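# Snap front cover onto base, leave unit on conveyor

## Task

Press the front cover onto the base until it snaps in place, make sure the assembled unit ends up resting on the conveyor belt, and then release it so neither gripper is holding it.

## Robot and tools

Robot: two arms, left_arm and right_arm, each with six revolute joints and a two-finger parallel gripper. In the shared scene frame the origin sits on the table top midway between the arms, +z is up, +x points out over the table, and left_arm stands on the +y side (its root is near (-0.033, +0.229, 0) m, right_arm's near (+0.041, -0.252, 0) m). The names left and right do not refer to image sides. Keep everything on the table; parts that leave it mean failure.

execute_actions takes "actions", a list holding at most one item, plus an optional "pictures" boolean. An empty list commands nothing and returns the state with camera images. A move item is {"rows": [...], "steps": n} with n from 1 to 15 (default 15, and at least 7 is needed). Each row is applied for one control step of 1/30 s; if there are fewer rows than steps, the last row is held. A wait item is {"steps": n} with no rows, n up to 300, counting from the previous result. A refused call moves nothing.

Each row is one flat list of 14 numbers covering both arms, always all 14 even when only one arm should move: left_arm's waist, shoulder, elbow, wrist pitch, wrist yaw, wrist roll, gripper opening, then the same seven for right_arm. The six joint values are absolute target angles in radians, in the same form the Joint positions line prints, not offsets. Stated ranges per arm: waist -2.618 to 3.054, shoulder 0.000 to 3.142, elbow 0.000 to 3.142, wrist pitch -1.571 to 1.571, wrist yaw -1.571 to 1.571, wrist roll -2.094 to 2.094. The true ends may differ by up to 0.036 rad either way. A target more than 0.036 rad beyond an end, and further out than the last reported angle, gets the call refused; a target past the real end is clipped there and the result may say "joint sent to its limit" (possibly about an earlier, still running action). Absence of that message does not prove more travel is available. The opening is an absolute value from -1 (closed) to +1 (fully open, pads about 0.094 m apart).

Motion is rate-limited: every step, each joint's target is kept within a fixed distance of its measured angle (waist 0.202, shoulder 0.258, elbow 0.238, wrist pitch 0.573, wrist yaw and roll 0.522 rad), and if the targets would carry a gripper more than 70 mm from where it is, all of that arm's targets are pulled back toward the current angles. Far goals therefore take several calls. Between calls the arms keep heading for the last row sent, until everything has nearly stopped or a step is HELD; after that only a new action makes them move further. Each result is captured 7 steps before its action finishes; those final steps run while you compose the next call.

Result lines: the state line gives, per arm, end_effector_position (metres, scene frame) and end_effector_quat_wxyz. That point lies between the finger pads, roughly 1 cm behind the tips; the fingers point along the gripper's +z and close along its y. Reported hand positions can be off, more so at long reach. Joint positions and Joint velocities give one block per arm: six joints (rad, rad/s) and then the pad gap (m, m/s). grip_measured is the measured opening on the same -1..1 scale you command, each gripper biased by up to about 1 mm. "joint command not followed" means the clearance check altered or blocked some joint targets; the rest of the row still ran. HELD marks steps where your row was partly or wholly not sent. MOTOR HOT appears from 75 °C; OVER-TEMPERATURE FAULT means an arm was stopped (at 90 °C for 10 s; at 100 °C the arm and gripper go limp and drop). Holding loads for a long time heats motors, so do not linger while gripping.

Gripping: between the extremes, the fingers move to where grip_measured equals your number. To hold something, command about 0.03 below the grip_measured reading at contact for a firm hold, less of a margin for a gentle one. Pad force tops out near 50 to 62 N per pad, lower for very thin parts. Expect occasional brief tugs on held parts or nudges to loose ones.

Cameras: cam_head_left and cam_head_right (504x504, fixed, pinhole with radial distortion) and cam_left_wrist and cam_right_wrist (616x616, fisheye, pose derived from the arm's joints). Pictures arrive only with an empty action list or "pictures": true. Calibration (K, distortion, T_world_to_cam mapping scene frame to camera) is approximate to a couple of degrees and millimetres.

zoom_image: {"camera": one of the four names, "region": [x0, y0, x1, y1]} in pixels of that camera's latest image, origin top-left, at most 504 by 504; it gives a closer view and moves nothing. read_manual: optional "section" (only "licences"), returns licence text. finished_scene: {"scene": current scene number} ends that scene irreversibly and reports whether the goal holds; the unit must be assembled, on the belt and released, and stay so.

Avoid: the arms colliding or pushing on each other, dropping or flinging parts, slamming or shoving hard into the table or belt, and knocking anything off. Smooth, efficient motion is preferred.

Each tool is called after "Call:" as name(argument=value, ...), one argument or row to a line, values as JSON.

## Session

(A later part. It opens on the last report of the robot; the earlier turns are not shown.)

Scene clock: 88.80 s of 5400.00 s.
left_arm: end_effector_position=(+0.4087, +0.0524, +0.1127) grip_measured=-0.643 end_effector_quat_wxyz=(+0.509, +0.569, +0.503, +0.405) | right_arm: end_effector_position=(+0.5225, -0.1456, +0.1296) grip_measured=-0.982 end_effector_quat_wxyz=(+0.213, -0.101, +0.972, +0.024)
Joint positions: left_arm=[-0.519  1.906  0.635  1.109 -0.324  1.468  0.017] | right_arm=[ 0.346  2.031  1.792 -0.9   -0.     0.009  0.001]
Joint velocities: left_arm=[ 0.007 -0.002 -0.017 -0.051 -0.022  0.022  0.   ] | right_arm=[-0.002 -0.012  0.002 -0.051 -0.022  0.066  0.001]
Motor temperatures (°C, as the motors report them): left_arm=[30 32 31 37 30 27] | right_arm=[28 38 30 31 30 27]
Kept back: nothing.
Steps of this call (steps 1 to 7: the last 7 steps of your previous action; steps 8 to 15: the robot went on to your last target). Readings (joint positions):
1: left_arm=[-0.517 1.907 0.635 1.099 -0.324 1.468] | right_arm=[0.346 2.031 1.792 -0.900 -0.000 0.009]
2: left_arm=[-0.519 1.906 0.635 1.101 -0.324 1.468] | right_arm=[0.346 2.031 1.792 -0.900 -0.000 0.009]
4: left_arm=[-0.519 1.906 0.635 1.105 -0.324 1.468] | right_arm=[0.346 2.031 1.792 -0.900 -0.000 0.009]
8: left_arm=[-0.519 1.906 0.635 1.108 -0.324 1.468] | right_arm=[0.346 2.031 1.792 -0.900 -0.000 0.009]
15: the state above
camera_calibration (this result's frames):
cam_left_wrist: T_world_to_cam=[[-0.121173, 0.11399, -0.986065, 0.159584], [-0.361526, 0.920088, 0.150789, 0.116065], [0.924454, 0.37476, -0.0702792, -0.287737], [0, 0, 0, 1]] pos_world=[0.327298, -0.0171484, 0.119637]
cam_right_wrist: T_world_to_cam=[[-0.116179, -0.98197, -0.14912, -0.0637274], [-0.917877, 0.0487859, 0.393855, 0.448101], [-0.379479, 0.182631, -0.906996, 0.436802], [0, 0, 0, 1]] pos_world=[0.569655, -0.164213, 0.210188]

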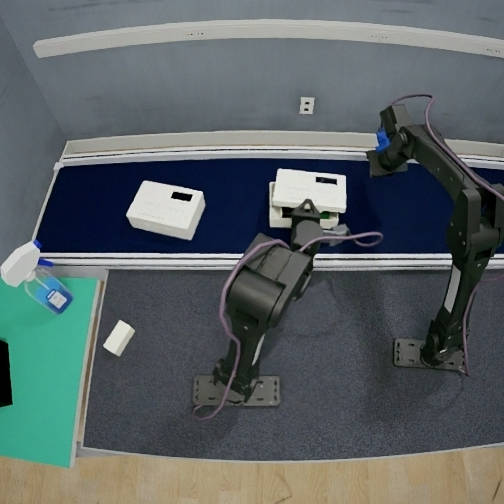

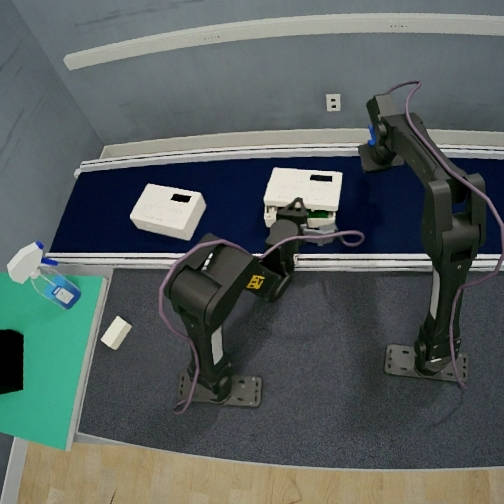

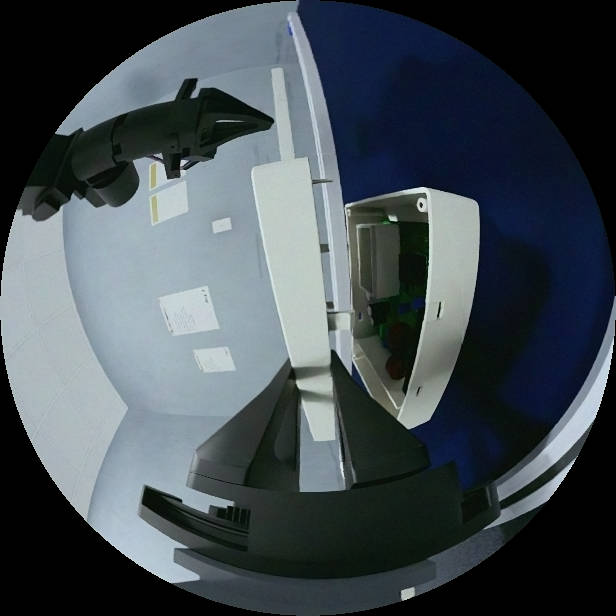

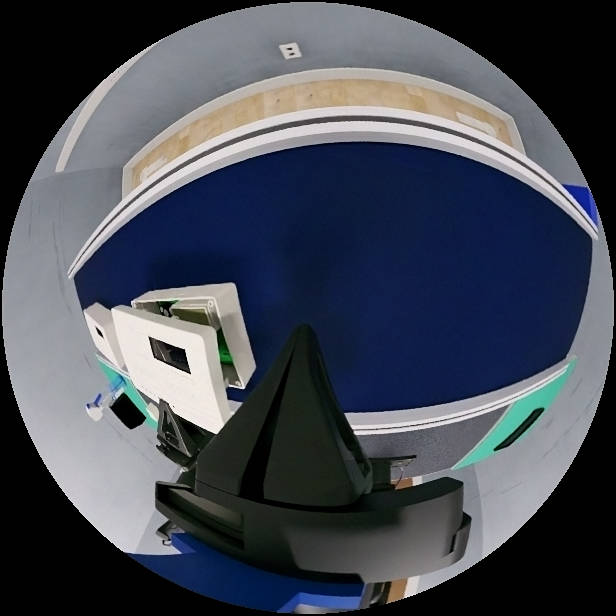

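Call:
execute_actions(
  actions=[
    {"rows":[[-0.525,1.9,0.635,1.135,-0.41,1.47,-0.69,0.35,2.0,1.8,-0.9,0,0,-1],[-0.525,1.92,0.635,1.135,-0.41,1.47,-0.69,0.35,2.0,1.8,-0.9,0,0,-1],[-0.525,1.94,0.635,1.135,-0.41,1.47,-0.69,0.35,2.0,1.8,-0.9,0,0,-1],[-0.525,1.96,0.635,1.135,-0.41,1.47,-0.69,0.35,2.0,1.8,-0.9,0,0,-1]],"steps":15},
  ],
)

Call:
execute_actions(
  actions=[
    {"steps":15},
  ],
  pictures=true,
)

Call:
zoom_image(
  camera="cam_head_left",
  region=[250,150,370,250],
)

Call:
zoom_image(
  camera="cam_right_wrist",
  region=[60,230,300,430],
)

Scene clock: 89.53 s of 5400.00 s.
left_arm: end_effector_position=(+0.4100, +0.0629, +0.0949) grip_measured=-0.643 end_effector_quat_wxyz=(+0.482, +0.566, +0.521, +0.419) | right_arm: end_effector_position=(+0.5225, -0.1456, +0.1296) grip_measured=-0.982 end_effector_quat_wxyz=(+0.213, -0.101, +0.972, +0.024)
Joint positions: left_arm=[-0.52   1.952  0.635  1.118 -0.385  1.468  0.017] | right_arm=[ 0.346  2.031  1.792 -0.9   -0.     0.009  0.001]
Joint velocities: left_arm=[ 0.007  0.154  0.002 -0.081 -0.139 -0.051  0.   ] | right_arm=[ 0.007 -0.002  0.007 -0.007 -0.066  0.022 -0.001]
Motor temperatures (°C, as the motors report them): left_arm=[30 32 31 37 30 27] | right_arm=[28 38 30 31 30 27]
Steps of this call (steps 1 to 14: the robot went on to your last target; steps 15 to 22: the first 8 steps of this action). Readings (joint positions):
15: left_arm=[-0.519 1.906 0.635 1.109 -0.332 1.468] | right_arm=[0.346 2.031 1.792 -0.900 -0.000 0.009]
16: left_arm=[-0.520 1.906 0.635 1.109 -0.345 1.468] | right_arm=[0.346 2.031 1.792 -0.900 -0.000 0.009]
18: left_arm=[-0.520 1.917 0.635 1.118 -0.366 1.468] | right_arm=[0.346 2.031 1.792 -0.900 -0.000 0.009]
22: the state above

Scene clock: 90.03 s of 5400.00 s.
left_arm: end_effector_position=(+0.4100, +0.0651, +0.0920) grip_measured=-0.643 end_effector_quat_wxyz=(+0.476, +0.566, +0.524, +0.422) | right_arm: end_effector_position=(+0.5225, -0.1456, +0.1296) grip_measured=-0.982 end_effector_quat_wxyz=(+0.213, -0.101, +0.972, +0.024)
Joint positions: left_arm=[-0.52   1.957  0.635  1.115 -0.396  1.468  0.017] | right_arm=[ 0.346  2.031  1.792 -0.9   -0.     0.009  0.001]
Joint velocities: left_arm=[-0.017 -0.017 -0.002 -0.007 -0.022 -0.007 -0.   ] | right_arm=[-0.017  0.002  0.002  0.022 -0.022  0.022  0.   ]
Motor temperatures (°C, as the motors report them): left_arm=[30 32 31 37 30 27] | right_arm=[28 38 30 31 30 27]
Kept back: nothing.
Steps of this call (steps 1 to 7: the last 7 steps of your previous action; steps 8 to 15: the robot went on to your last target). Readings (joint positions):
1: left_arm=[-0.520 1.956 0.635 1.116 -0.387 1.468] | right_arm=[0.346 2.031 1.792 -0.900 -0.000 0.009]
2: left_arm=[-0.520 1.957 0.635 1.114 -0.389 1.468] | right_arm=[0.346 2.031 1.792 -0.900 -0.000 0.009]
4: left_arm=[-0.520 1.957 0.635 1.114 -0.392 1.468] | right_arm=[0.346 2.031 1.792 -0.900 -0.000 0.009]
8: left_arm=[-0.520 1.957 0.635 1.115 -0.395 1.468] | right_arm=[0.346 2.031 1.792 -0.900 -0.000 0.009]
15: the state above
camera_calibration (this result's frames):
cam_left_wrist: T_world_to_cam=[[-0.162434, 0.13671, -0.977203, 0.152524], [-0.419218, 0.886967, 0.19377, 0.129799], [0.893237, 0.441135, -0.0867619, -0.285176], [0, 0, 0, 1]] pos_world=[0.333919, -0.010178, 0.0991535]
cam_right_wrist: T_world_to_cam=[[-0.116179, -0.98197, -0.14912, -0.0637274], [-0.917877, 0.0487859, 0.393855, 0.448101], [-0.379479, 0.182631, -0.906996, 0.436802], [0, 0, 0, 1]] pos_world=[0.569655, -0.164213, 0.210188]

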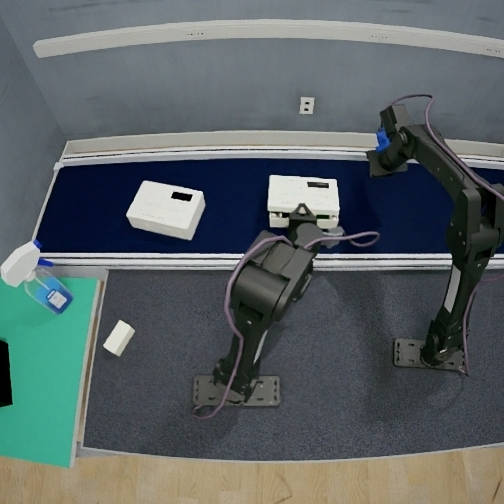

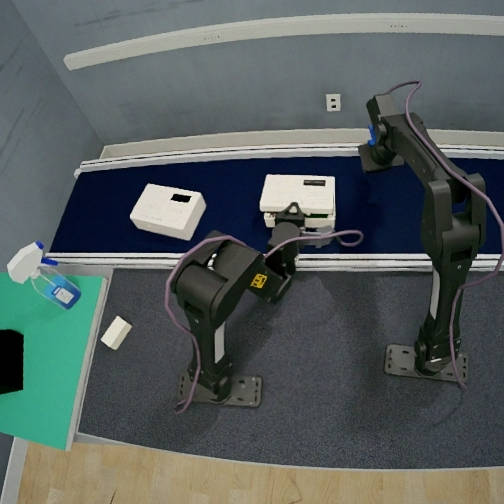

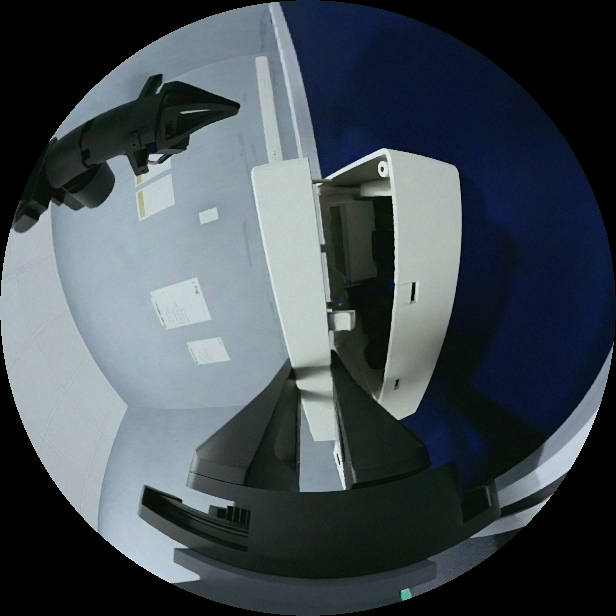

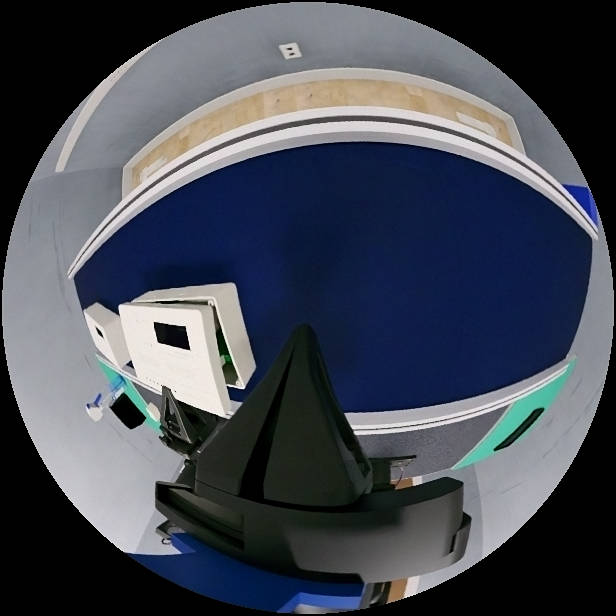

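Region (250, 150, 370, 250) of cam_head_left's 504x504 image, scaled by 4.200, with more detail than that image has.

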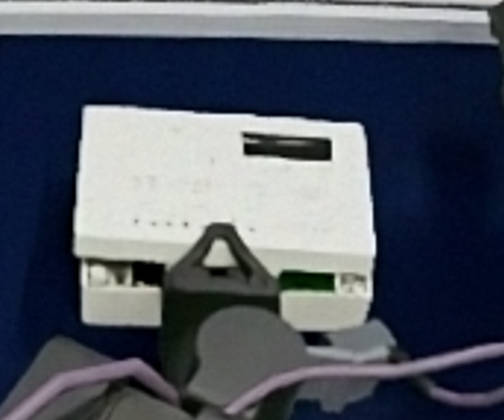

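Region (60, 230, 300, 430) of cam_right_wrist's 616x616 image, scaled by 2.100, with more detail than that image has.

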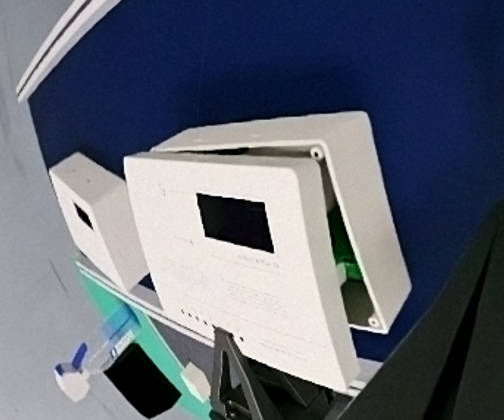

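Call:
execute_actions(
  actions=[
    {"rows":[[-0.54,1.975,0.675,1.11,-0.42,1.47,-0.69,0.35,2.0,1.8,-0.9,0,0,-1]],"steps":15},
  ],
)

Call:
execute_actions(
  actions=[
    {"steps":15},
  ],
  pictures=true,
)

Call:
zoom_image(
  camera="cam_head_left",
  region=[250,150,370,250],
)

Call:
zoom_image(
  camera="cam_right_wrist",
  region=[60,230,300,430],
)

Scene clock: 90.53 s of 5400.00 s.
left_arm: end_effector_position=(+0.4106, +0.0601, +0.0909) grip_measured=-0.643 end_effector_quat_wxyz=(+0.475, +0.569, +0.523, +0.421) | right_arm: end_effector_position=(+0.5225, -0.1456, +0.1296) grip_measured=-0.982 end_effector_quat_wxyz=(+0.213, -0.101, +0.972, +0.024)
Joint positions: left_arm=[-0.531  1.964  0.647  1.104 -0.404  1.468  0.017] | right_arm=[ 0.346  2.031  1.792 -0.9   -0.     0.009  0.001]
Joint velocities: left_arm=[-0.007 -0.007  0.007 -0.037 -0.081 -0.037 -0.   ] | right_arm=[ 0.002  0.002 -0.022  0.051 -0.051 -0.037  0.001]
Motor temperatures (°C, as the motors report them): left_arm=[30 32 31 37 30 27] | right_arm=[28 38 30 31 30 27]
Steps of this call (steps 1 to 7: the robot went on to your last target; steps 8 to 15: the first 8 steps of this action). Readings (joint positions):
8: left_arm=[-0.521 1.957 0.636 1.113 -0.399 1.468] | right_arm=[0.346 2.031 1.792 -0.900 -0.000 0.009]
9: left_arm=[-0.523 1.959 0.640 1.110 -0.402 1.468] | right_arm=[0.346 2.031 1.792 -0.900 -0.000 0.009]
11: left_arm=[-0.527 1.962 0.646 1.108 -0.403 1.468] | right_arm=[0.346 2.031 1.792 -0.900 -0.000 0.009]
15: the state above

Scene clock: 91.03 s of 5400.00 s.
left_arm: end_effector_position=(+0.4105, +0.0607, +0.0902) grip_measured=-0.643 end_effector_quat_wxyz=(+0.473, +0.569, +0.524, +0.422) | right_arm: end_effector_position=(+0.5225, -0.1456, +0.1296) grip_measured=-0.982 end_effector_quat_wxyz=(+0.213, -0.101, +0.972, +0.024)
Joint positions: left_arm=[-0.531  1.965  0.647  1.102 -0.407  1.468  0.017] | right_arm=[ 0.346  2.031  1.792 -0.9   -0.     0.009  0.001]
Joint velocities: left_arm=[-0.012  0.002  0.002  0.007  0.022 -0.037 -0.001] | right_arm=[-0.007 -0.017  0.002 -0.022  0.007 -0.051 -0.   ]
Motor temperatures (°C, as the motors report them): left_arm=[30 32 31 38 30 27] | right_arm=[28 38 30 31 30 27]
Kept back: nothing.
Steps of this call (steps 1 to 7: the last 7 steps of your previous action; steps 8 to 15: the robot went on to your last target). Readings (joint positions):
1: left_arm=[-0.531 1.965 0.647 1.104 -0.404 1.468] | right_arm=[0.346 2.031 1.792 -0.900 -0.000 0.009]
2: left_arm=[-0.531 1.965 0.647 1.103 -0.405 1.468] | right_arm=[0.346 2.031 1.792 -0.900 -0.000 0.009]
4: left_arm=[-0.531 1.965 0.647 1.103 -0.406 1.468] | right_arm=[0.346 2.031 1.792 -0.900 -0.000 0.009]
8: left_arm=[-0.531 1.965 0.647 1.102 -0.406 1.468] | right_arm=[0.346 2.031 1.792 -0.900 -0.000 0.009]
15: the state above
All arms were judged still, so your last target was given up. Only a new action makes them travel on or press farther. Fingers that are still opening or closing keep moving.
camera_calibration (this result's frames):
cam_left_wrist: T_world_to_cam=[[-0.168009, 0.142976, -0.975362, 0.153151], [-0.417105, 0.886183, 0.201751, 0.132794], [0.893195, 0.440724, -0.089251, -0.283607], [0, 0, 0, 1]] pos_world=[0.334436, -0.0145842, 0.0972746]
cam_right_wrist: T_world_to_cam=[[-0.116179, -0.98197, -0.14912, -0.0637274], [-0.917877, 0.0487859, 0.393855, 0.448101], [-0.379479, 0.182631, -0.906996, 0.436802], [0, 0, 0, 1]] pos_world=[0.569655, -0.164213, 0.210188]

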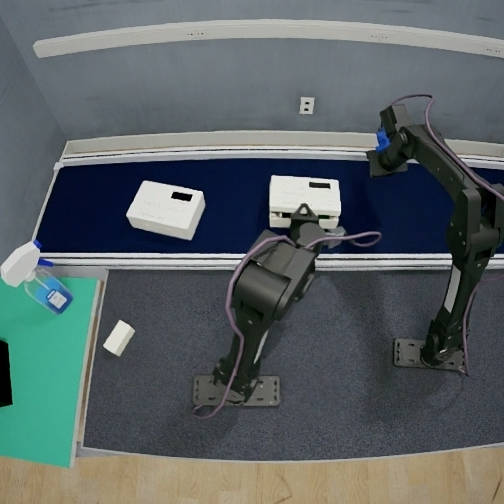

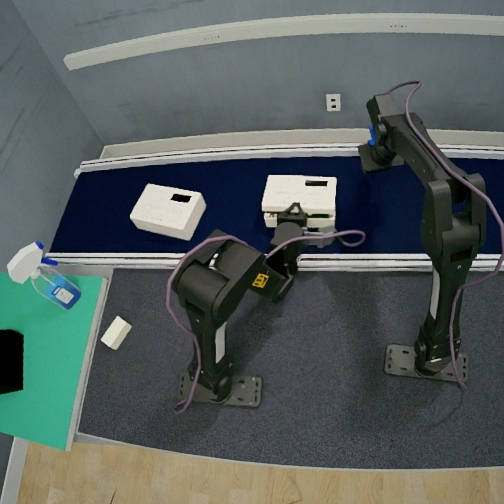

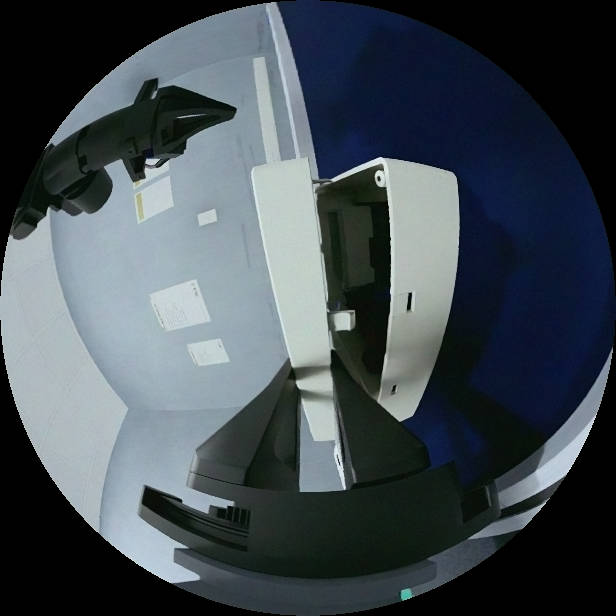

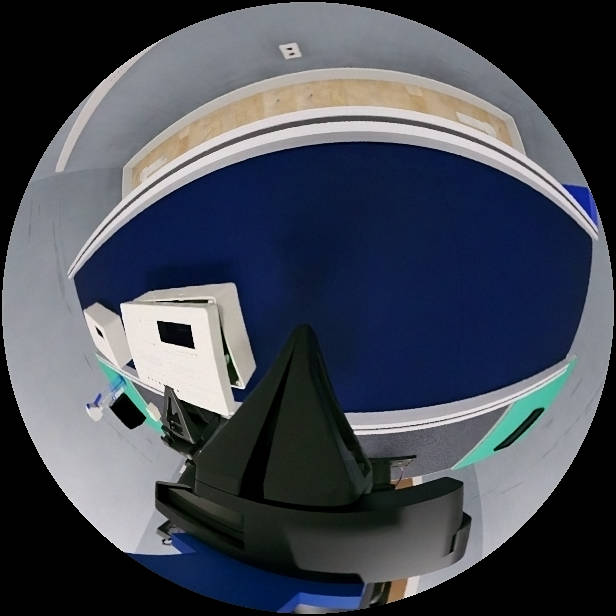

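Region (250, 150, 370, 250) of cam_head_left's 504x504 image, scaled by 4.200, with more detail than that image has.

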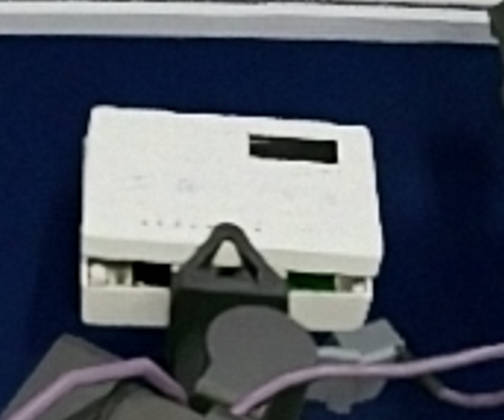

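Region (60, 230, 300, 430) of cam_right_wrist's 616x616 image, scaled by 2.100, with more detail than that image has.

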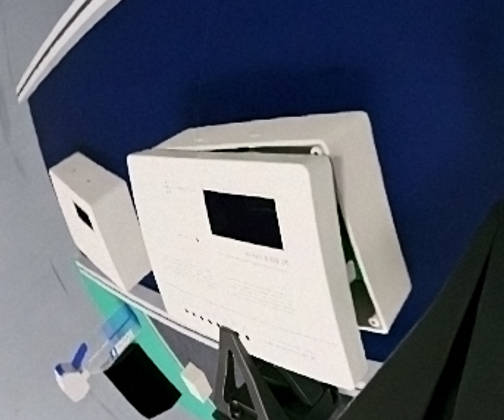

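Call:
execute_actions(
  actions=[
    {"rows":[[-0.555,2.02,0.69,1.15,-0.455,1.5,-0.69,0.35,2.0,1.8,-0.9,0,0,-1]],"steps":15},
  ],
)

Call:
execute_actions(
  actions=[
    {"steps":15},
  ],
  pictures=true,
)

Call:
zoom_image(
  camera="cam_head_left",
  region=[250,150,370,250],
)

Call:
zoom_image(
  camera="cam_right_wrist",
  region=[60,230,300,430],
)

Scene clock: 91.60 s of 5400.00 s.
left_arm: end_effector_position=(+0.4132, +0.0574, +0.0870) grip_measured=-0.643 end_effector_quat_wxyz=(+0.471, +0.565, +0.521, +0.434) | right_arm: end_effector_position=(+0.5225, -0.1456, +0.1296) grip_measured=-0.982 end_effector_quat_wxyz=(+0.213, -0.101, +0.972, +0.024)
Joint positions: left_arm=[-0.545  2.005  0.664  1.14  -0.44   1.484  0.017] | right_arm=[ 0.346  2.031  1.792 -0.9   -0.     0.009  0.001]
Joint velocities: left_arm=[ 0.002 -0.017  0.002  0.007  0.022 -0.037 -0.001] | right_arm=[-0.002  0.002 -0.002 -0.037 -0.022  0.066 -0.   ]
Motor temperatures (°C, as the motors report them): left_arm=[30 32 31 38 30 27] | right_arm=[28 39 30 31 30 27]
Steps of this call (steps 1 to 9: nothing new was sent; steps 10 to 17: the first 8 steps of this action). Readings (joint positions):
10: left_arm=[-0.533 1.970 0.649 1.107 -0.413 1.472] | right_arm=[0.346 2.031 1.792 -0.900 -0.000 0.009]
11: left_arm=[-0.536 1.981 0.656 1.116 -0.421 1.477] | right_arm=[0.346 2.031 1.792 -0.900 -0.000 0.009]
13: left_arm=[-0.542 2.001 0.663 1.130 -0.433 1.481] | right_arm=[0.346 2.031 1.792 -0.900 -0.000 0.009]
17: the state above

Scene clock: 92.10 s of 5400.00 s.
left_arm: end_effector_position=(+0.4131, +0.0574, +0.0871) grip_measured=-0.643 end_effector_quat_wxyz=(+0.470, +0.565, +0.520, +0.435) | right_arm: end_effector_position=(+0.5225, -0.1456, +0.1296) grip_measured=-0.982 end_effector_quat_wxyz=(+0.213, -0.101, +0.972, +0.024)
Joint positions: left_arm=[-0.546  2.005  0.664  1.141 -0.44   1.487  0.017] | right_arm=[ 0.346  2.031  1.792 -0.9   -0.     0.009  0.001]
Joint velocities: left_arm=[-0.002 -0.007 -0.007 -0.051  0.081 -0.007 -0.001] | right_arm=[ 0.002  0.017 -0.012 -0.022  0.007 -0.051 -0.001]
Motor temperatures (°C, as the motors report them): left_arm=[30 32 31 38 30 27] | right_arm=[28 39 30 31 30 27]
Kept back: nothing.
Steps of this call (steps 1 to 7: the last 7 steps of your previous action; steps 8 to 15: the robot went on to your last target). Readings (joint positions):
1: left_arm=[-0.545 2.005 0.664 1.140 -0.440 1.485] | right_arm=[0.346 2.031 1.792 -0.900 -0.000 0.009]
2: left_arm=[-0.545 2.005 0.664 1.140 -0.440 1.485] | right_arm=[0.346 2.031 1.792 -0.900 -0.000 0.009]
4: left_arm=[-0.545 2.005 0.664 1.141 -0.440 1.486] | right_arm=[0.346 2.031 1.792 -0.900 -0.000 0.009]
8: left_arm=[-0.546 2.005 0.664 1.141 -0.440 1.487] | right_arm=[0.346 2.031 1.792 -0.900 -0.000 0.009]
15: the state above
All arms were judged still, so your last target was given up. Only a new action makes them travel on or press farther. Fingers that are still opening or closing keep moving.
camera_calibration (this result's frames):
cam_left_wrist: T_world_to_cam=[[-0.152285, 0.156939, -0.975797, 0.143805], [-0.433604, 0.876613, 0.208656, 0.144197], [0.888143, 0.454884, -0.0654453, -0.28557], [0, 0, 0, 1]] pos_world=[0.33805, -0.0190722, 0.0915482]
cam_right_wrist: T_world_to_cam=[[-0.116179, -0.98197, -0.14912, -0.0637274], [-0.917877, 0.0487859, 0.393855, 0.448101], [-0.379479, 0.182631, -0.906996, 0.436802], [0, 0, 0, 1]] pos_world=[0.569655, -0.164213, 0.210188]

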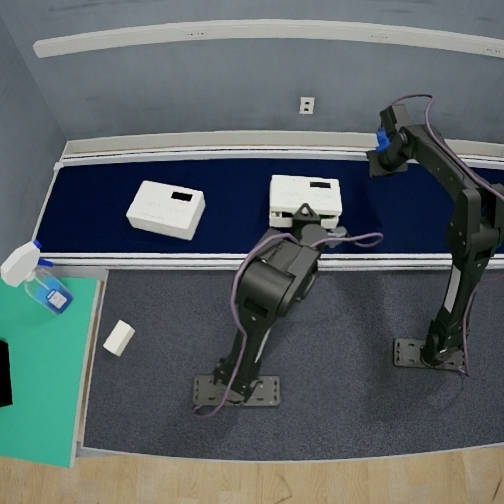

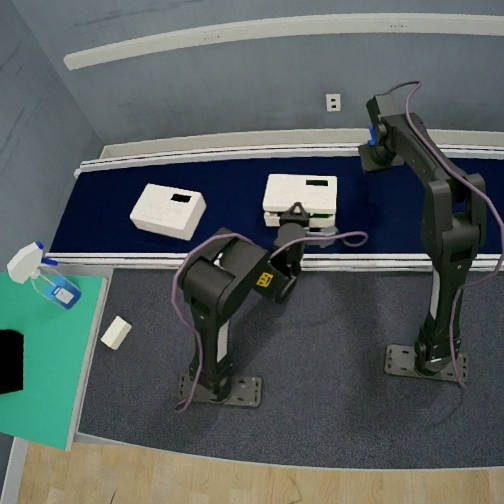

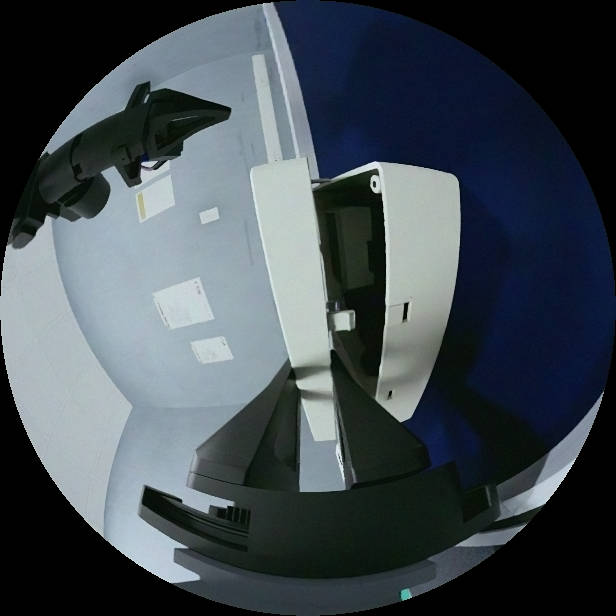

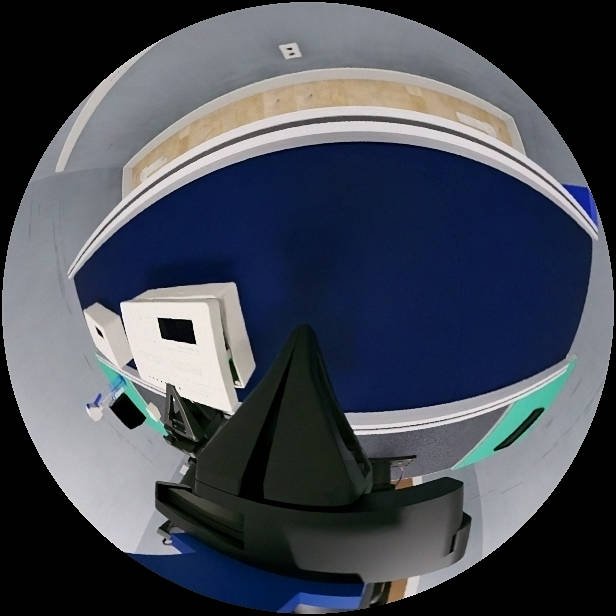

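Region (250, 150, 370, 250) of cam_head_left's 504x504 image, scaled by 4.200, with more detail than that image has.

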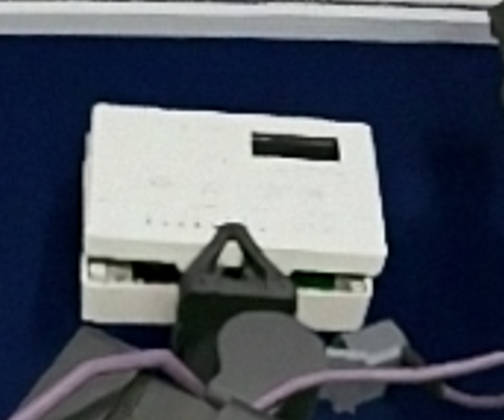

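Region (60, 230, 300, 430) of cam_right_wrist's 616x616 image, scaled by 2.100, with more detail than that image has.

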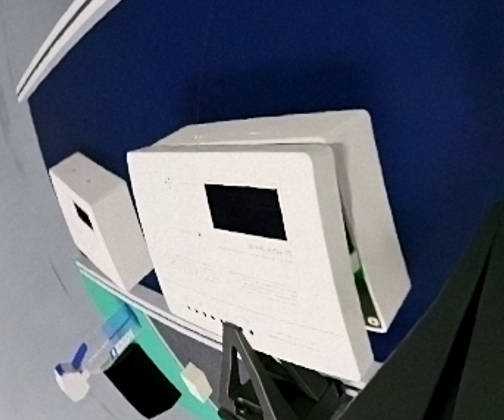

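Call:
execute_actions(
  actions=[
    {"rows":[[-0.525,2.02,0.69,1.15,-0.455,1.5,-0.69,0.45,2.05,1.95,-0.9,0,0,-1],[-0.525,2.02,0.69,1.15,-0.455,1.5,-0.69,0.55,2.1,2.06,-0.87,0,0,-1],[-0.525,2.02,0.69,1.15,-0.455,1.5,-0.69,0.63,2.15,2.06,-0.87,0,0,-1],[-0.525,2.02,0.69,1.15,-0.455,1.5,-0.69,0.7,2.19,2.06,-0.85,0,0,-1]],"steps":15},
  ],
)

Call:
execute_actions(
  actions=[
    {"rows":[[-0.525,2.02,0.69,1.15,-0.455,1.5,-0.69,0.72,2.27,2.06,-0.85,0,0,-1]],"steps":15},
  ],
)

Call:
execute_actions(
  actions=[
    {"rows":[[-0.525,2.02,0.69,1.15,-0.455,1.5,-0.69,0.72,2.32,2.05,-0.85,0,0,-1]],"steps":15},
  ],
)

Call:
execute_actions(
  actions=[
    {"rows":[[-0.525,2.02,0.69,1.15,-0.455,1.5,-0.69,0.72,2.41,1.98,-0.92,0,0,-1]],"steps":15},
  ],
)

Call:
execute_actions(
  actions=[
    {"steps":8},
  ],
  pictures=true,
)

Call:
zoom_image(
  camera="cam_head_left",
  region=[250,150,370,250],
)

Scene clock: 92.90 s of 5400.00 s.
left_arm: end_effector_position=(+0.4138, +0.0590, +0.0872) grip_measured=-0.643 end_effector_quat_wxyz=(+0.469, +0.565, +0.521, +0.436) | right_arm: end_effector_position=(+0.5365, -0.0177, +0.1552) grip_measured=-0.982 end_effector_quat_wxyz=(+0.272, -0.206, +0.938, +0.056)
Joint positions: left_arm=[-0.542  2.005  0.664  1.141 -0.44   1.488  0.017] | right_arm=[ 0.575  2.151  2.013 -0.869  0.013  0.009  0.001]
Joint velocities: left_arm=[-0.012 -0.017 -0.002 -0.051  0.022 -0.007 -0.   ] | right_arm=[ 1.184  0.364  0.291  0.168  0.007 -0.007 -0.001]
Motor temperatures (°C, as the motors report them): left_arm=[30 32 31 38 30 27] | right_arm=[28 39 30 31 30 27]
Steps of this call (steps 1 to 16: nothing new was sent; steps 17 to 24: the first 8 steps of this action). Readings (joint positions):
17: left_arm=[-0.545 2.005 0.664 1.141 -0.440 1.487] | right_arm=[0.353 2.039 1.815 -0.918 0.004 0.009]
18: left_arm=[-0.544 2.005 0.664 1.141 -0.440 1.487] | right_arm=[0.367 2.056 1.855 -0.929 0.008 0.009]
20: left_arm=[-0.543 2.005 0.664 1.141 -0.440 1.488] | right_arm=[0.419 2.093 1.935 -0.915 0.012 0.009]
24: the state above

Scene clock: 93.40 s of 5400.00 s.
left_arm: end_effector_position=(+0.4138, +0.0591, +0.0871) grip_measured=-0.644 end_effector_quat_wxyz=(+0.469, +0.565, +0.521, +0.436) | right_arm: end_effector_position=(+0.5053, +0.0612, +0.1004) grip_measured=-0.982 end_effector_quat_wxyz=(+0.229, -0.278, +0.930, +0.075)
Joint positions: left_arm=[-0.542  2.005  0.664  1.141 -0.44   1.487  0.017] | right_arm=[ 0.719  2.281  2.046 -0.85  -0.01   0.009  0.001]
Joint velocities: left_arm=[ 0.012 -0.002  0.002 -0.11  -0.022 -0.081 -0.002] | right_arm=[-0.027  0.159  0.022  0.007 -0.007  0.007 -0.001]
Motor temperatures (°C, as the motors report them): left_arm=[30 32 31 38 30 27] | right_arm=[28 39 30 31 30 27]
Steps of this call (steps 1 to 7: the last 7 steps of your previous action; steps 8 to 15: the first 8 steps of this action). Readings (joint positions):
8: left_arm=[-0.542 2.005 0.664 1.141 -0.440 1.488] | right_arm=[0.752 2.209 2.035 -0.857 -0.014 0.009]
9: left_arm=[-0.542 2.005 0.664 1.141 -0.440 1.488] | right_arm=[0.746 2.218 2.042 -0.854 -0.014 0.009]
11: left_arm=[-0.542 2.005 0.664 1.141 -0.440 1.488] | right_arm=[0.734 2.240 2.046 -0.850 -0.013 0.009]
15: the state above

Scene clock: 93.90 s of 5400.00 s.
left_arm: end_effector_position=(+0.4146, +0.0618, +0.0847) grip_measured=-0.644 end_effector_quat_wxyz=(+0.468, +0.562, +0.526, +0.434) | right_arm: end_effector_position=(+0.5066, +0.0618, +0.0965) grip_measured=-0.982 end_effector_quat_wxyz=(+0.228, -0.278, +0.930, +0.074)
Joint positions: left_arm=[-0.536  2.01   0.664  1.14  -0.441  1.478  0.017] | right_arm=[ 0.719  2.29   2.046 -0.843 -0.008  0.009  0.001]
Joint velocities: left_arm=[ 0.017  0.002 -0.032  0.007 -0.037 -0.022  0.001] | right_arm=[-0.012  0.007  0.002 -0.007 -0.081  0.037  0.   ]
Motor temperatures (°C, as the motors report them): left_arm=[30 32 31 38 30 27] | right_arm=[28 39 30 31 30 27]
Steps of this call (steps 1 to 7: the last 7 steps of your previous action; steps 8 to 15: the first 8 steps of this action). Readings (joint positions):
8: left_arm=[-0.539 2.007 0.664 1.141 -0.441 1.488] | right_arm=[0.719 2.285 2.046 -0.848 -0.008 0.009]
9: left_arm=[-0.538 2.007 0.664 1.140 -0.441 1.486] | right_arm=[0.719 2.287 2.046 -0.846 -0.008 0.009]
11: left_arm=[-0.536 2.010 0.664 1.140 -0.441 1.480] | right_arm=[0.719 2.289 2.046 -0.843 -0.008 0.009]
15: the state above

Scene clock: 94.40 s of 5400.00 s.
left_arm: end_effector_position=(+0.4146, +0.0617, +0.0842) grip_measured=-0.644 end_effector_quat_wxyz=(+0.468, +0.562, +0.526, +0.434) | right_arm: end_effector_position=(+0.5061, +0.0615, +0.0935) grip_measured=-0.982 end_effector_quat_wxyz=(+0.225, -0.279, +0.931, +0.073)
Joint positions: left_arm=[-0.536  2.011  0.664  1.14  -0.44   1.477  0.017] | right_arm=[ 0.719  2.294  2.044 -0.843 -0.008  0.009  0.001]
Joint velocities: left_arm=[-0.012 -0.002  0.027 -0.037 -0.051  0.081 -0.   ] | right_arm=[ 0.002 -0.002  0.012  0.037  0.051 -0.007  0.   ]
Motor temperatures (°C, as the motors report them): left_arm=[30 32 31 38 30 27] | right_arm=[28 39 30 31 30 27]
Steps of this call (steps 1 to 7: the last 7 steps of your previous action; steps 8 to 15: the first 8 steps of this action). Readings (joint positions):
8: left_arm=[-0.536 2.010 0.664 1.140 -0.441 1.478] | right_arm=[0.719 2.294 2.044 -0.843 -0.008 0.009]
9: left_arm=[-0.536 2.011 0.664 1.139 -0.440 1.477] | right_arm=[0.719 2.294 2.044 -0.843 -0.008 0.009]
11: left_arm=[-0.536 2.011 0.664 1.140 -0.440 1.477] | right_arm=[0.719 2.294 2.044 -0.843 -0.008 0.009]
15: the state above

Scene clock: 94.67 s of 5400.00 s.
left_arm: end_effector_position=(+0.4146, +0.0617, +0.0842) grip_measured=-0.644 end_effector_quat_wxyz=(+0.468, +0.562, +0.526, +0.434) | right_arm: end_effector_position=(+0.5061, +0.0615, +0.0935) grip_measured=-0.982 end_effector_quat_wxyz=(+0.225, -0.279, +0.931, +0.073)
Joint positions: left_arm=[-0.536  2.011  0.664  1.14  -0.44   1.477  0.017] | right_arm=[ 0.719  2.294  2.044 -0.843 -0.008  0.009  0.001]
Joint velocities: left_arm=[-0.007 -0.022 -0.007  0.022 -0.037  0.007  0.001] | right_arm=[ 0.002 -0.007 -0.007  0.051 -0.081 -0.037  0.001]
Motor temperatures (°C, as the motors report them): left_arm=[30 32 31 38 30 27] | right_arm=[28 38 30 31 30 27]
Kept back: nothing.
Steps of this call (steps 1 to 7: the last 7 steps of your previous action; step 8: the robot went on to your last target). Readings (joint positions):
1: left_arm=[-0.536 2.011 0.664 1.140 -0.440 1.477] | right_arm=[0.719 2.294 2.044 -0.843 -0.008 0.009]
2: left_arm=[-0.536 2.011 0.664 1.140 -0.440 1.477] | right_arm=[0.719 2.294 2.044 -0.843 -0.008 0.009]
4: left_arm=[-0.536 2.011 0.664 1.140 -0.440 1.477] | right_arm=[0.719 2.294 2.044 -0.843 -0.008 0.009]
8: the state above
camera_calibration (this result's frames):
cam_left_wrist: T_world_to_cam=[[-0.160546, 0.149034, -0.975712, 0.14446], [-0.442149, 0.872944, 0.206089, 0.145542], [0.882457, 0.464497, -0.0742523, -0.286498], [0, 0, 0, 1]] pos_world=[0.340365, -0.015502, 0.0896833]
cam_right_wrist: T_world_to_cam=[[0.258773, -0.950689, -0.170958, -0.057295], [-0.884337, -0.304369, 0.353989, 0.445656], [-0.388568, 0.0595818, -0.919492, 0.373304], [0, 0, 0, 1]] pos_world=[0.55399, 0.0589319, 0.175697]

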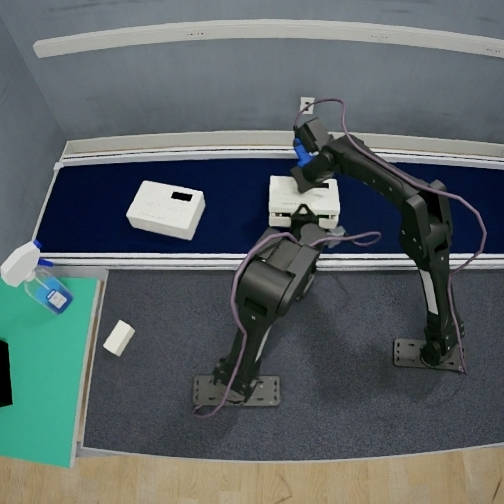

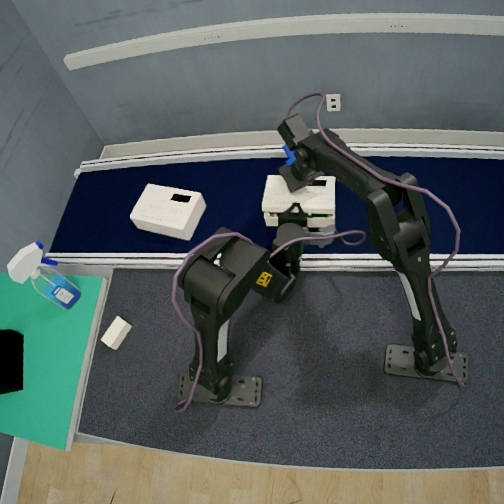

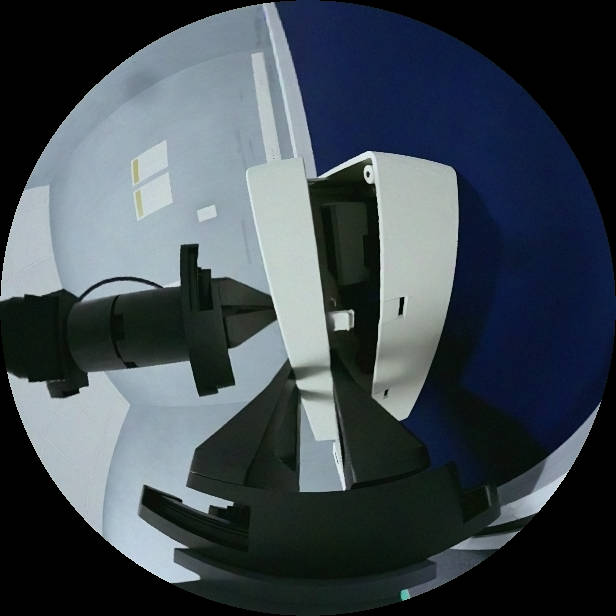

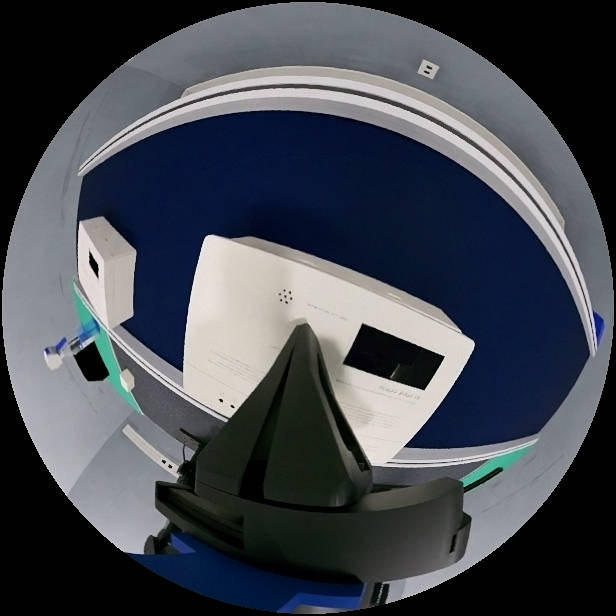

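Region (250, 150, 370, 250) of cam_head_left's 504x504 image, scaled by 4.200, with more detail than that image has.

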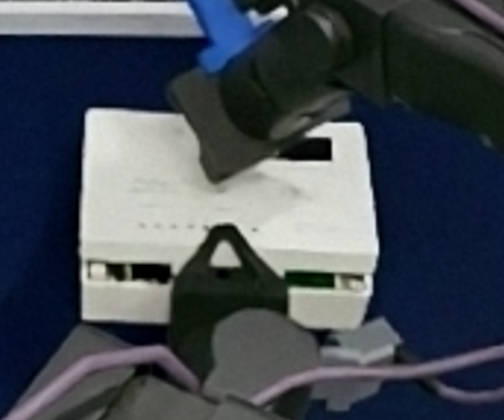

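Call:
execute_actions(
  actions=[
    {"rows":[[-0.53,2.01,0.68,1.15,-0.445,1.48,-0.54,0.72,2.35,2.02,-0.88,0,0,-1]],"steps":10},
  ],
)

Call:
execute_actions(
  actions=[
    {"rows":[[-0.55,1.96,0.63,1.16,-0.445,1.48,-0.54,0.72,2.35,2.02,-0.88,0,0,-1],[-0.55,1.96,0.63,1.16,-0.445,1.48,-0.54,0.72,2.35,2.02,-0.88,0,0,-1],[-0.55,1.96,0.63,1.16,-0.445,1.48,-0.54,0.72,2.35,2.02,-0.88,0,0,-1],[-0.57,1.92,0.58,1.17,-0.445,1.48,-0.54,0.72,2.35,2.02,-0.88,0,0,-1],[-0.57,1.92,0.58,1.17,-0.445,1.48,-0.54,0.72,2.35,2.02,-0.88,0,0,-1],[-0.57,1.92,0.58,1.17,-0.445,1.48,-0.54,0.72,2.35,2.02,-0.88,0,0,-1],[-0.59,1.87,0.52,1.17,-0.445,1.48,-0.54,0.72,2.35,2.02,-0.88,0,0,-1]],"steps":15},
  ],
)

Call:
execute_actions(
  actions=[
    {"rows":[[-0.59,1.75,0.42,1.17,-0.445,1.48,-0.54,0.72,2.42,1.97,-0.93,0,0,-1]],"steps":15},
  ],
)

Call:
execute_actions(
  actions=[
    {"steps":8},
  ],
  pictures=true,
)

Call:
zoom_image(
  camera="cam_head_left",
  region=[250,150,370,250],
)

Scene clock: 95.23 s of 5400.00 s.
left_arm: end_effector_position=(+0.4143, +0.0615, +0.0830) grip_measured=-0.543 end_effector_quat_wxyz=(+0.466, +0.564, +0.526, +0.432) | right_arm: end_effector_position=(+0.5065, +0.0617, +0.0937) grip_measured=-0.982 end_effector_quat_wxyz=(+0.226, -0.279, +0.931, +0.074)
Joint positions: left_arm=[-0.536  2.011  0.664  1.134 -0.438  1.477  0.021] | right_arm=[ 0.719  2.294  2.044 -0.841 -0.008  0.009  0.001]
Joint velocities: left_arm=[ 0.007  0.002  0.002 -0.037  0.022  0.022  0.004] | right_arm=[ 0.017 -0.012 -0.027 -0.095  0.007 -0.051  0.   ]
Motor temperatures (°C, as the motors report them): left_arm=[30 32 31 38 30 28] | right_arm=[28 38 30 31 30 27]
Steps of this call (steps 1 to 14: the robot went on to your last target; steps 15 to 17: the first 3 steps of this action). Readings (joint positions):
15: left_arm=[-0.536 2.011 0.664 1.140 -0.440 1.477] | right_arm=[0.719 2.294 2.044 -0.841 -0.008 0.009]
16: left_arm=[-0.536 2.011 0.664 1.137 -0.439 1.477] | right_arm=[0.719 2.294 2.044 -0.841 -0.008 0.009]
17: the state above

Scene clock: 95.73 s of 5400.00 s.
left_arm: end_effector_position=(+0.3883, +0.0620, +0.0860) grip_measured=-0.541 end_effector_quat_wxyz=(+0.467, +0.576, +0.520, +0.424) | right_arm: end_effector_position=(+0.5062, +0.0616, +0.0913) grip_measured=-0.982 end_effector_quat_wxyz=(+0.224, -0.279, +0.931, +0.073)
Joint positions: left_arm=[-0.564  1.929  0.564  1.137 -0.438  1.477  0.022] | right_arm=[ 0.719  2.298  2.044 -0.842 -0.009  0.009  0.001]
Joint velocities: left_arm=[-0.247 -0.613 -0.647  0.066 -0.007  0.022 -0.001] | right_arm=[-0.012  0.159 -0.002 -0.051 -0.139 -0.081 -0.   ]
Motor temperatures (°C, as the motors report them): left_arm=[30 32 31 38 30 28] | right_arm=[28 38 30 31 30 27]
Steps of this call (steps 1 to 7: the last 7 steps of your previous action; steps 8 to 15: the first 8 steps of this action). Readings (joint positions):
8: left_arm=[-0.537 2.009 0.661 1.133 -0.438 1.477] | right_arm=[0.719 2.294 2.044 -0.841 -0.008 0.009]
9: left_arm=[-0.537 2.004 0.655 1.133 -0.438 1.477] | right_arm=[0.719 2.294 2.044 -0.841 -0.008 0.009]
11: left_arm=[-0.540 1.990 0.639 1.133 -0.438 1.477] | right_arm=[0.719 2.294 2.044 -0.841 -0.008 0.009]
15: the state above

Scene clock: 96.23 s of 5400.00 s.
left_arm: end_effector_position=(+0.3592, +0.0702, +0.1183) grip_measured=-0.541 end_effector_quat_wxyz=(+0.497, +0.559, +0.507, +0.428) | right_arm: end_effector_position=(+0.5059, +0.0614, +0.0892) grip_measured=-0.982 end_effector_quat_wxyz=(+0.222, -0.279, +0.932, +0.073)
Joint positions: left_arm=[-0.584  1.765  0.435  1.175 -0.439  1.478  0.022] | right_arm=[ 0.719  2.301  2.042 -0.841 -0.009  0.009  0.001]
Joint velocities: left_arm=[-0.012  0.017 -0.012 -0.081 -0.037  0.095 -0.001] | right_arm=[-0.012 -0.007 -0.012  0.081 -0.022 -0.037  0.   ]
Motor temperatures (°C, as the motors report them): left_arm=[30 32 31 38 30 28] | right_arm=[28 38 30 31 30 27]
Steps of this call (steps 1 to 7: the last 7 steps of your previous action; steps 8 to 15: the first 8 steps of this action). Readings (joint positions):
8: left_arm=[-0.584 1.873 0.521 1.164 -0.437 1.478] | right_arm=[0.719 2.301 2.042 -0.841 -0.009 0.009]
9: left_arm=[-0.584 1.840 0.489 1.163 -0.437 1.478] | right_arm=[0.719 2.301 2.042 -0.841 -0.009 0.009]
11: left_arm=[-0.584 1.783 0.442 1.166 -0.439 1.478] | right_arm=[0.719 2.301 2.042 -0.841 -0.009 0.009]
15: the state above

Scene clock: 96.50 s of 5400.00 s.
left_arm: end_effector_position=(+0.3592, +0.0702, +0.1183) grip_measured=-0.541 end_effector_quat_wxyz=(+0.497, +0.559, +0.507, +0.428) | right_arm: end_effector_position=(+0.5059, +0.0614, +0.0892) grip_measured=-0.982 end_effector_quat_wxyz=(+0.222, -0.279, +0.932, +0.073)
Joint positions: left_arm=[-0.584  1.765  0.435  1.175 -0.439  1.478  0.022] | right_arm=[ 0.719  2.301  2.042 -0.841 -0.009  0.009  0.001]
Joint velocities: left_arm=[ 0.002 -0.007 -0.002  0.022 -0.051 -0.007  0.   ] | right_arm=[-0.007 -0.002 -0.012 -0.007  0.007 -0.051 -0.001]
Motor temperatures (°C, as the motors report them): left_arm=[30 32 31 38 30 28] | right_arm=[28 38 30 31 30 27]
Kept back: nothing.
Steps of this call (steps 1 to 7: the last 7 steps of your previous action; step 8: the robot went on to your last target). Readings (joint positions):
1: left_arm=[-0.584 1.765 0.435 1.175 -0.439 1.478] | right_arm=[0.719 2.301 2.042 -0.841 -0.009 0.009]
2: left_arm=[-0.584 1.765 0.435 1.175 -0.439 1.478] | right_arm=[0.719 2.301 2.042 -0.841 -0.009 0.009]
4: left_arm=[-0.584 1.765 0.435 1.175 -0.439 1.478] | right_arm=[0.719 2.301 2.042 -0.841 -0.009 0.009]
8: the state above
camera_calibration (this result's frames):
cam_left_wrist: T_world_to_cam=[[-0.109494, 0.129847, -0.98547, 0.151736], [-0.406729, 0.898778, 0.163615, 0.0972003], [0.906964, 0.418734, -0.0455985, -0.248035], [0, 0, 0, 1]] pos_world=[0.281107, -0.00320339, 0.122318]
cam_right_wrist: T_world_to_cam=[[0.257936, -0.951244, -0.169128, -0.0577031], [-0.882176, -0.303263, 0.360273, 0.445318], [-0.393997, 0.0562732, -0.917387, 0.372094], [0, 0, 0, 1]] pos_world=[0.554337, 0.0592198, 0.171159]

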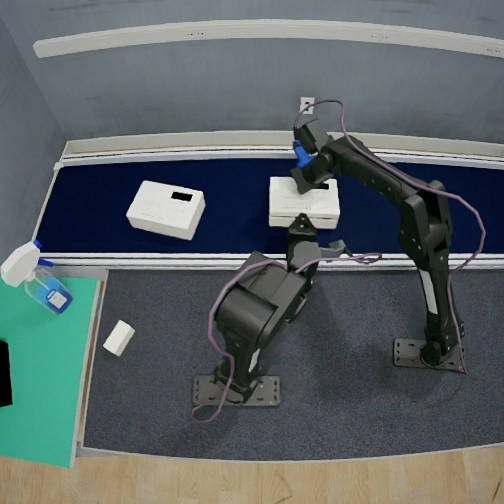

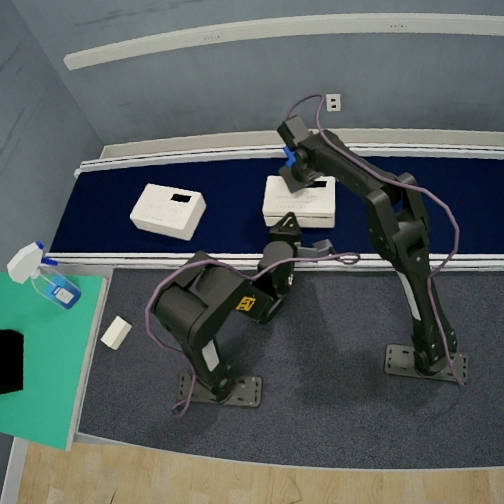

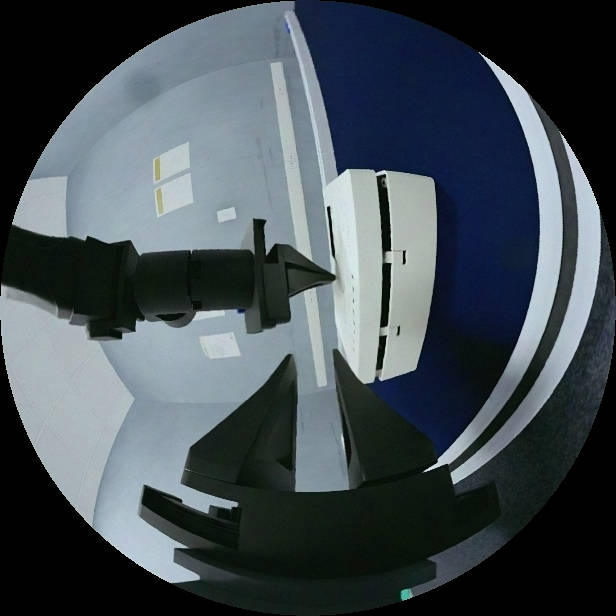

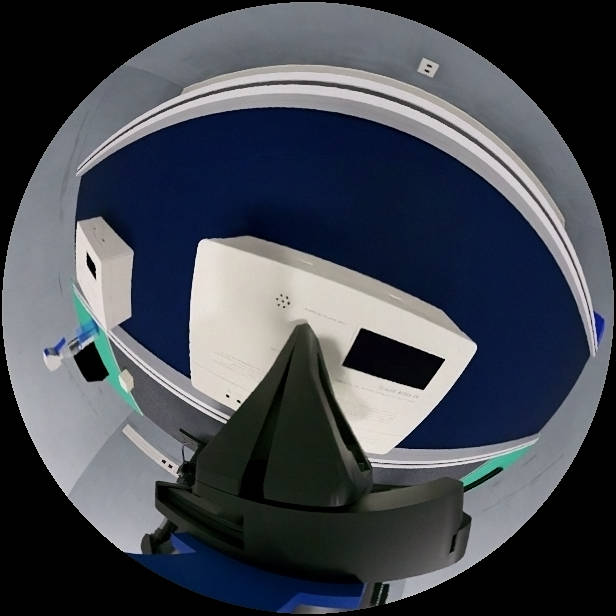

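Region (250, 150, 370, 250) of cam_head_left's 504x504 image, scaled by 4.200, with more detail than that image has.

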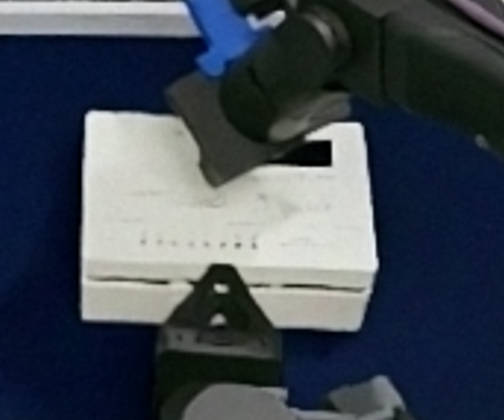

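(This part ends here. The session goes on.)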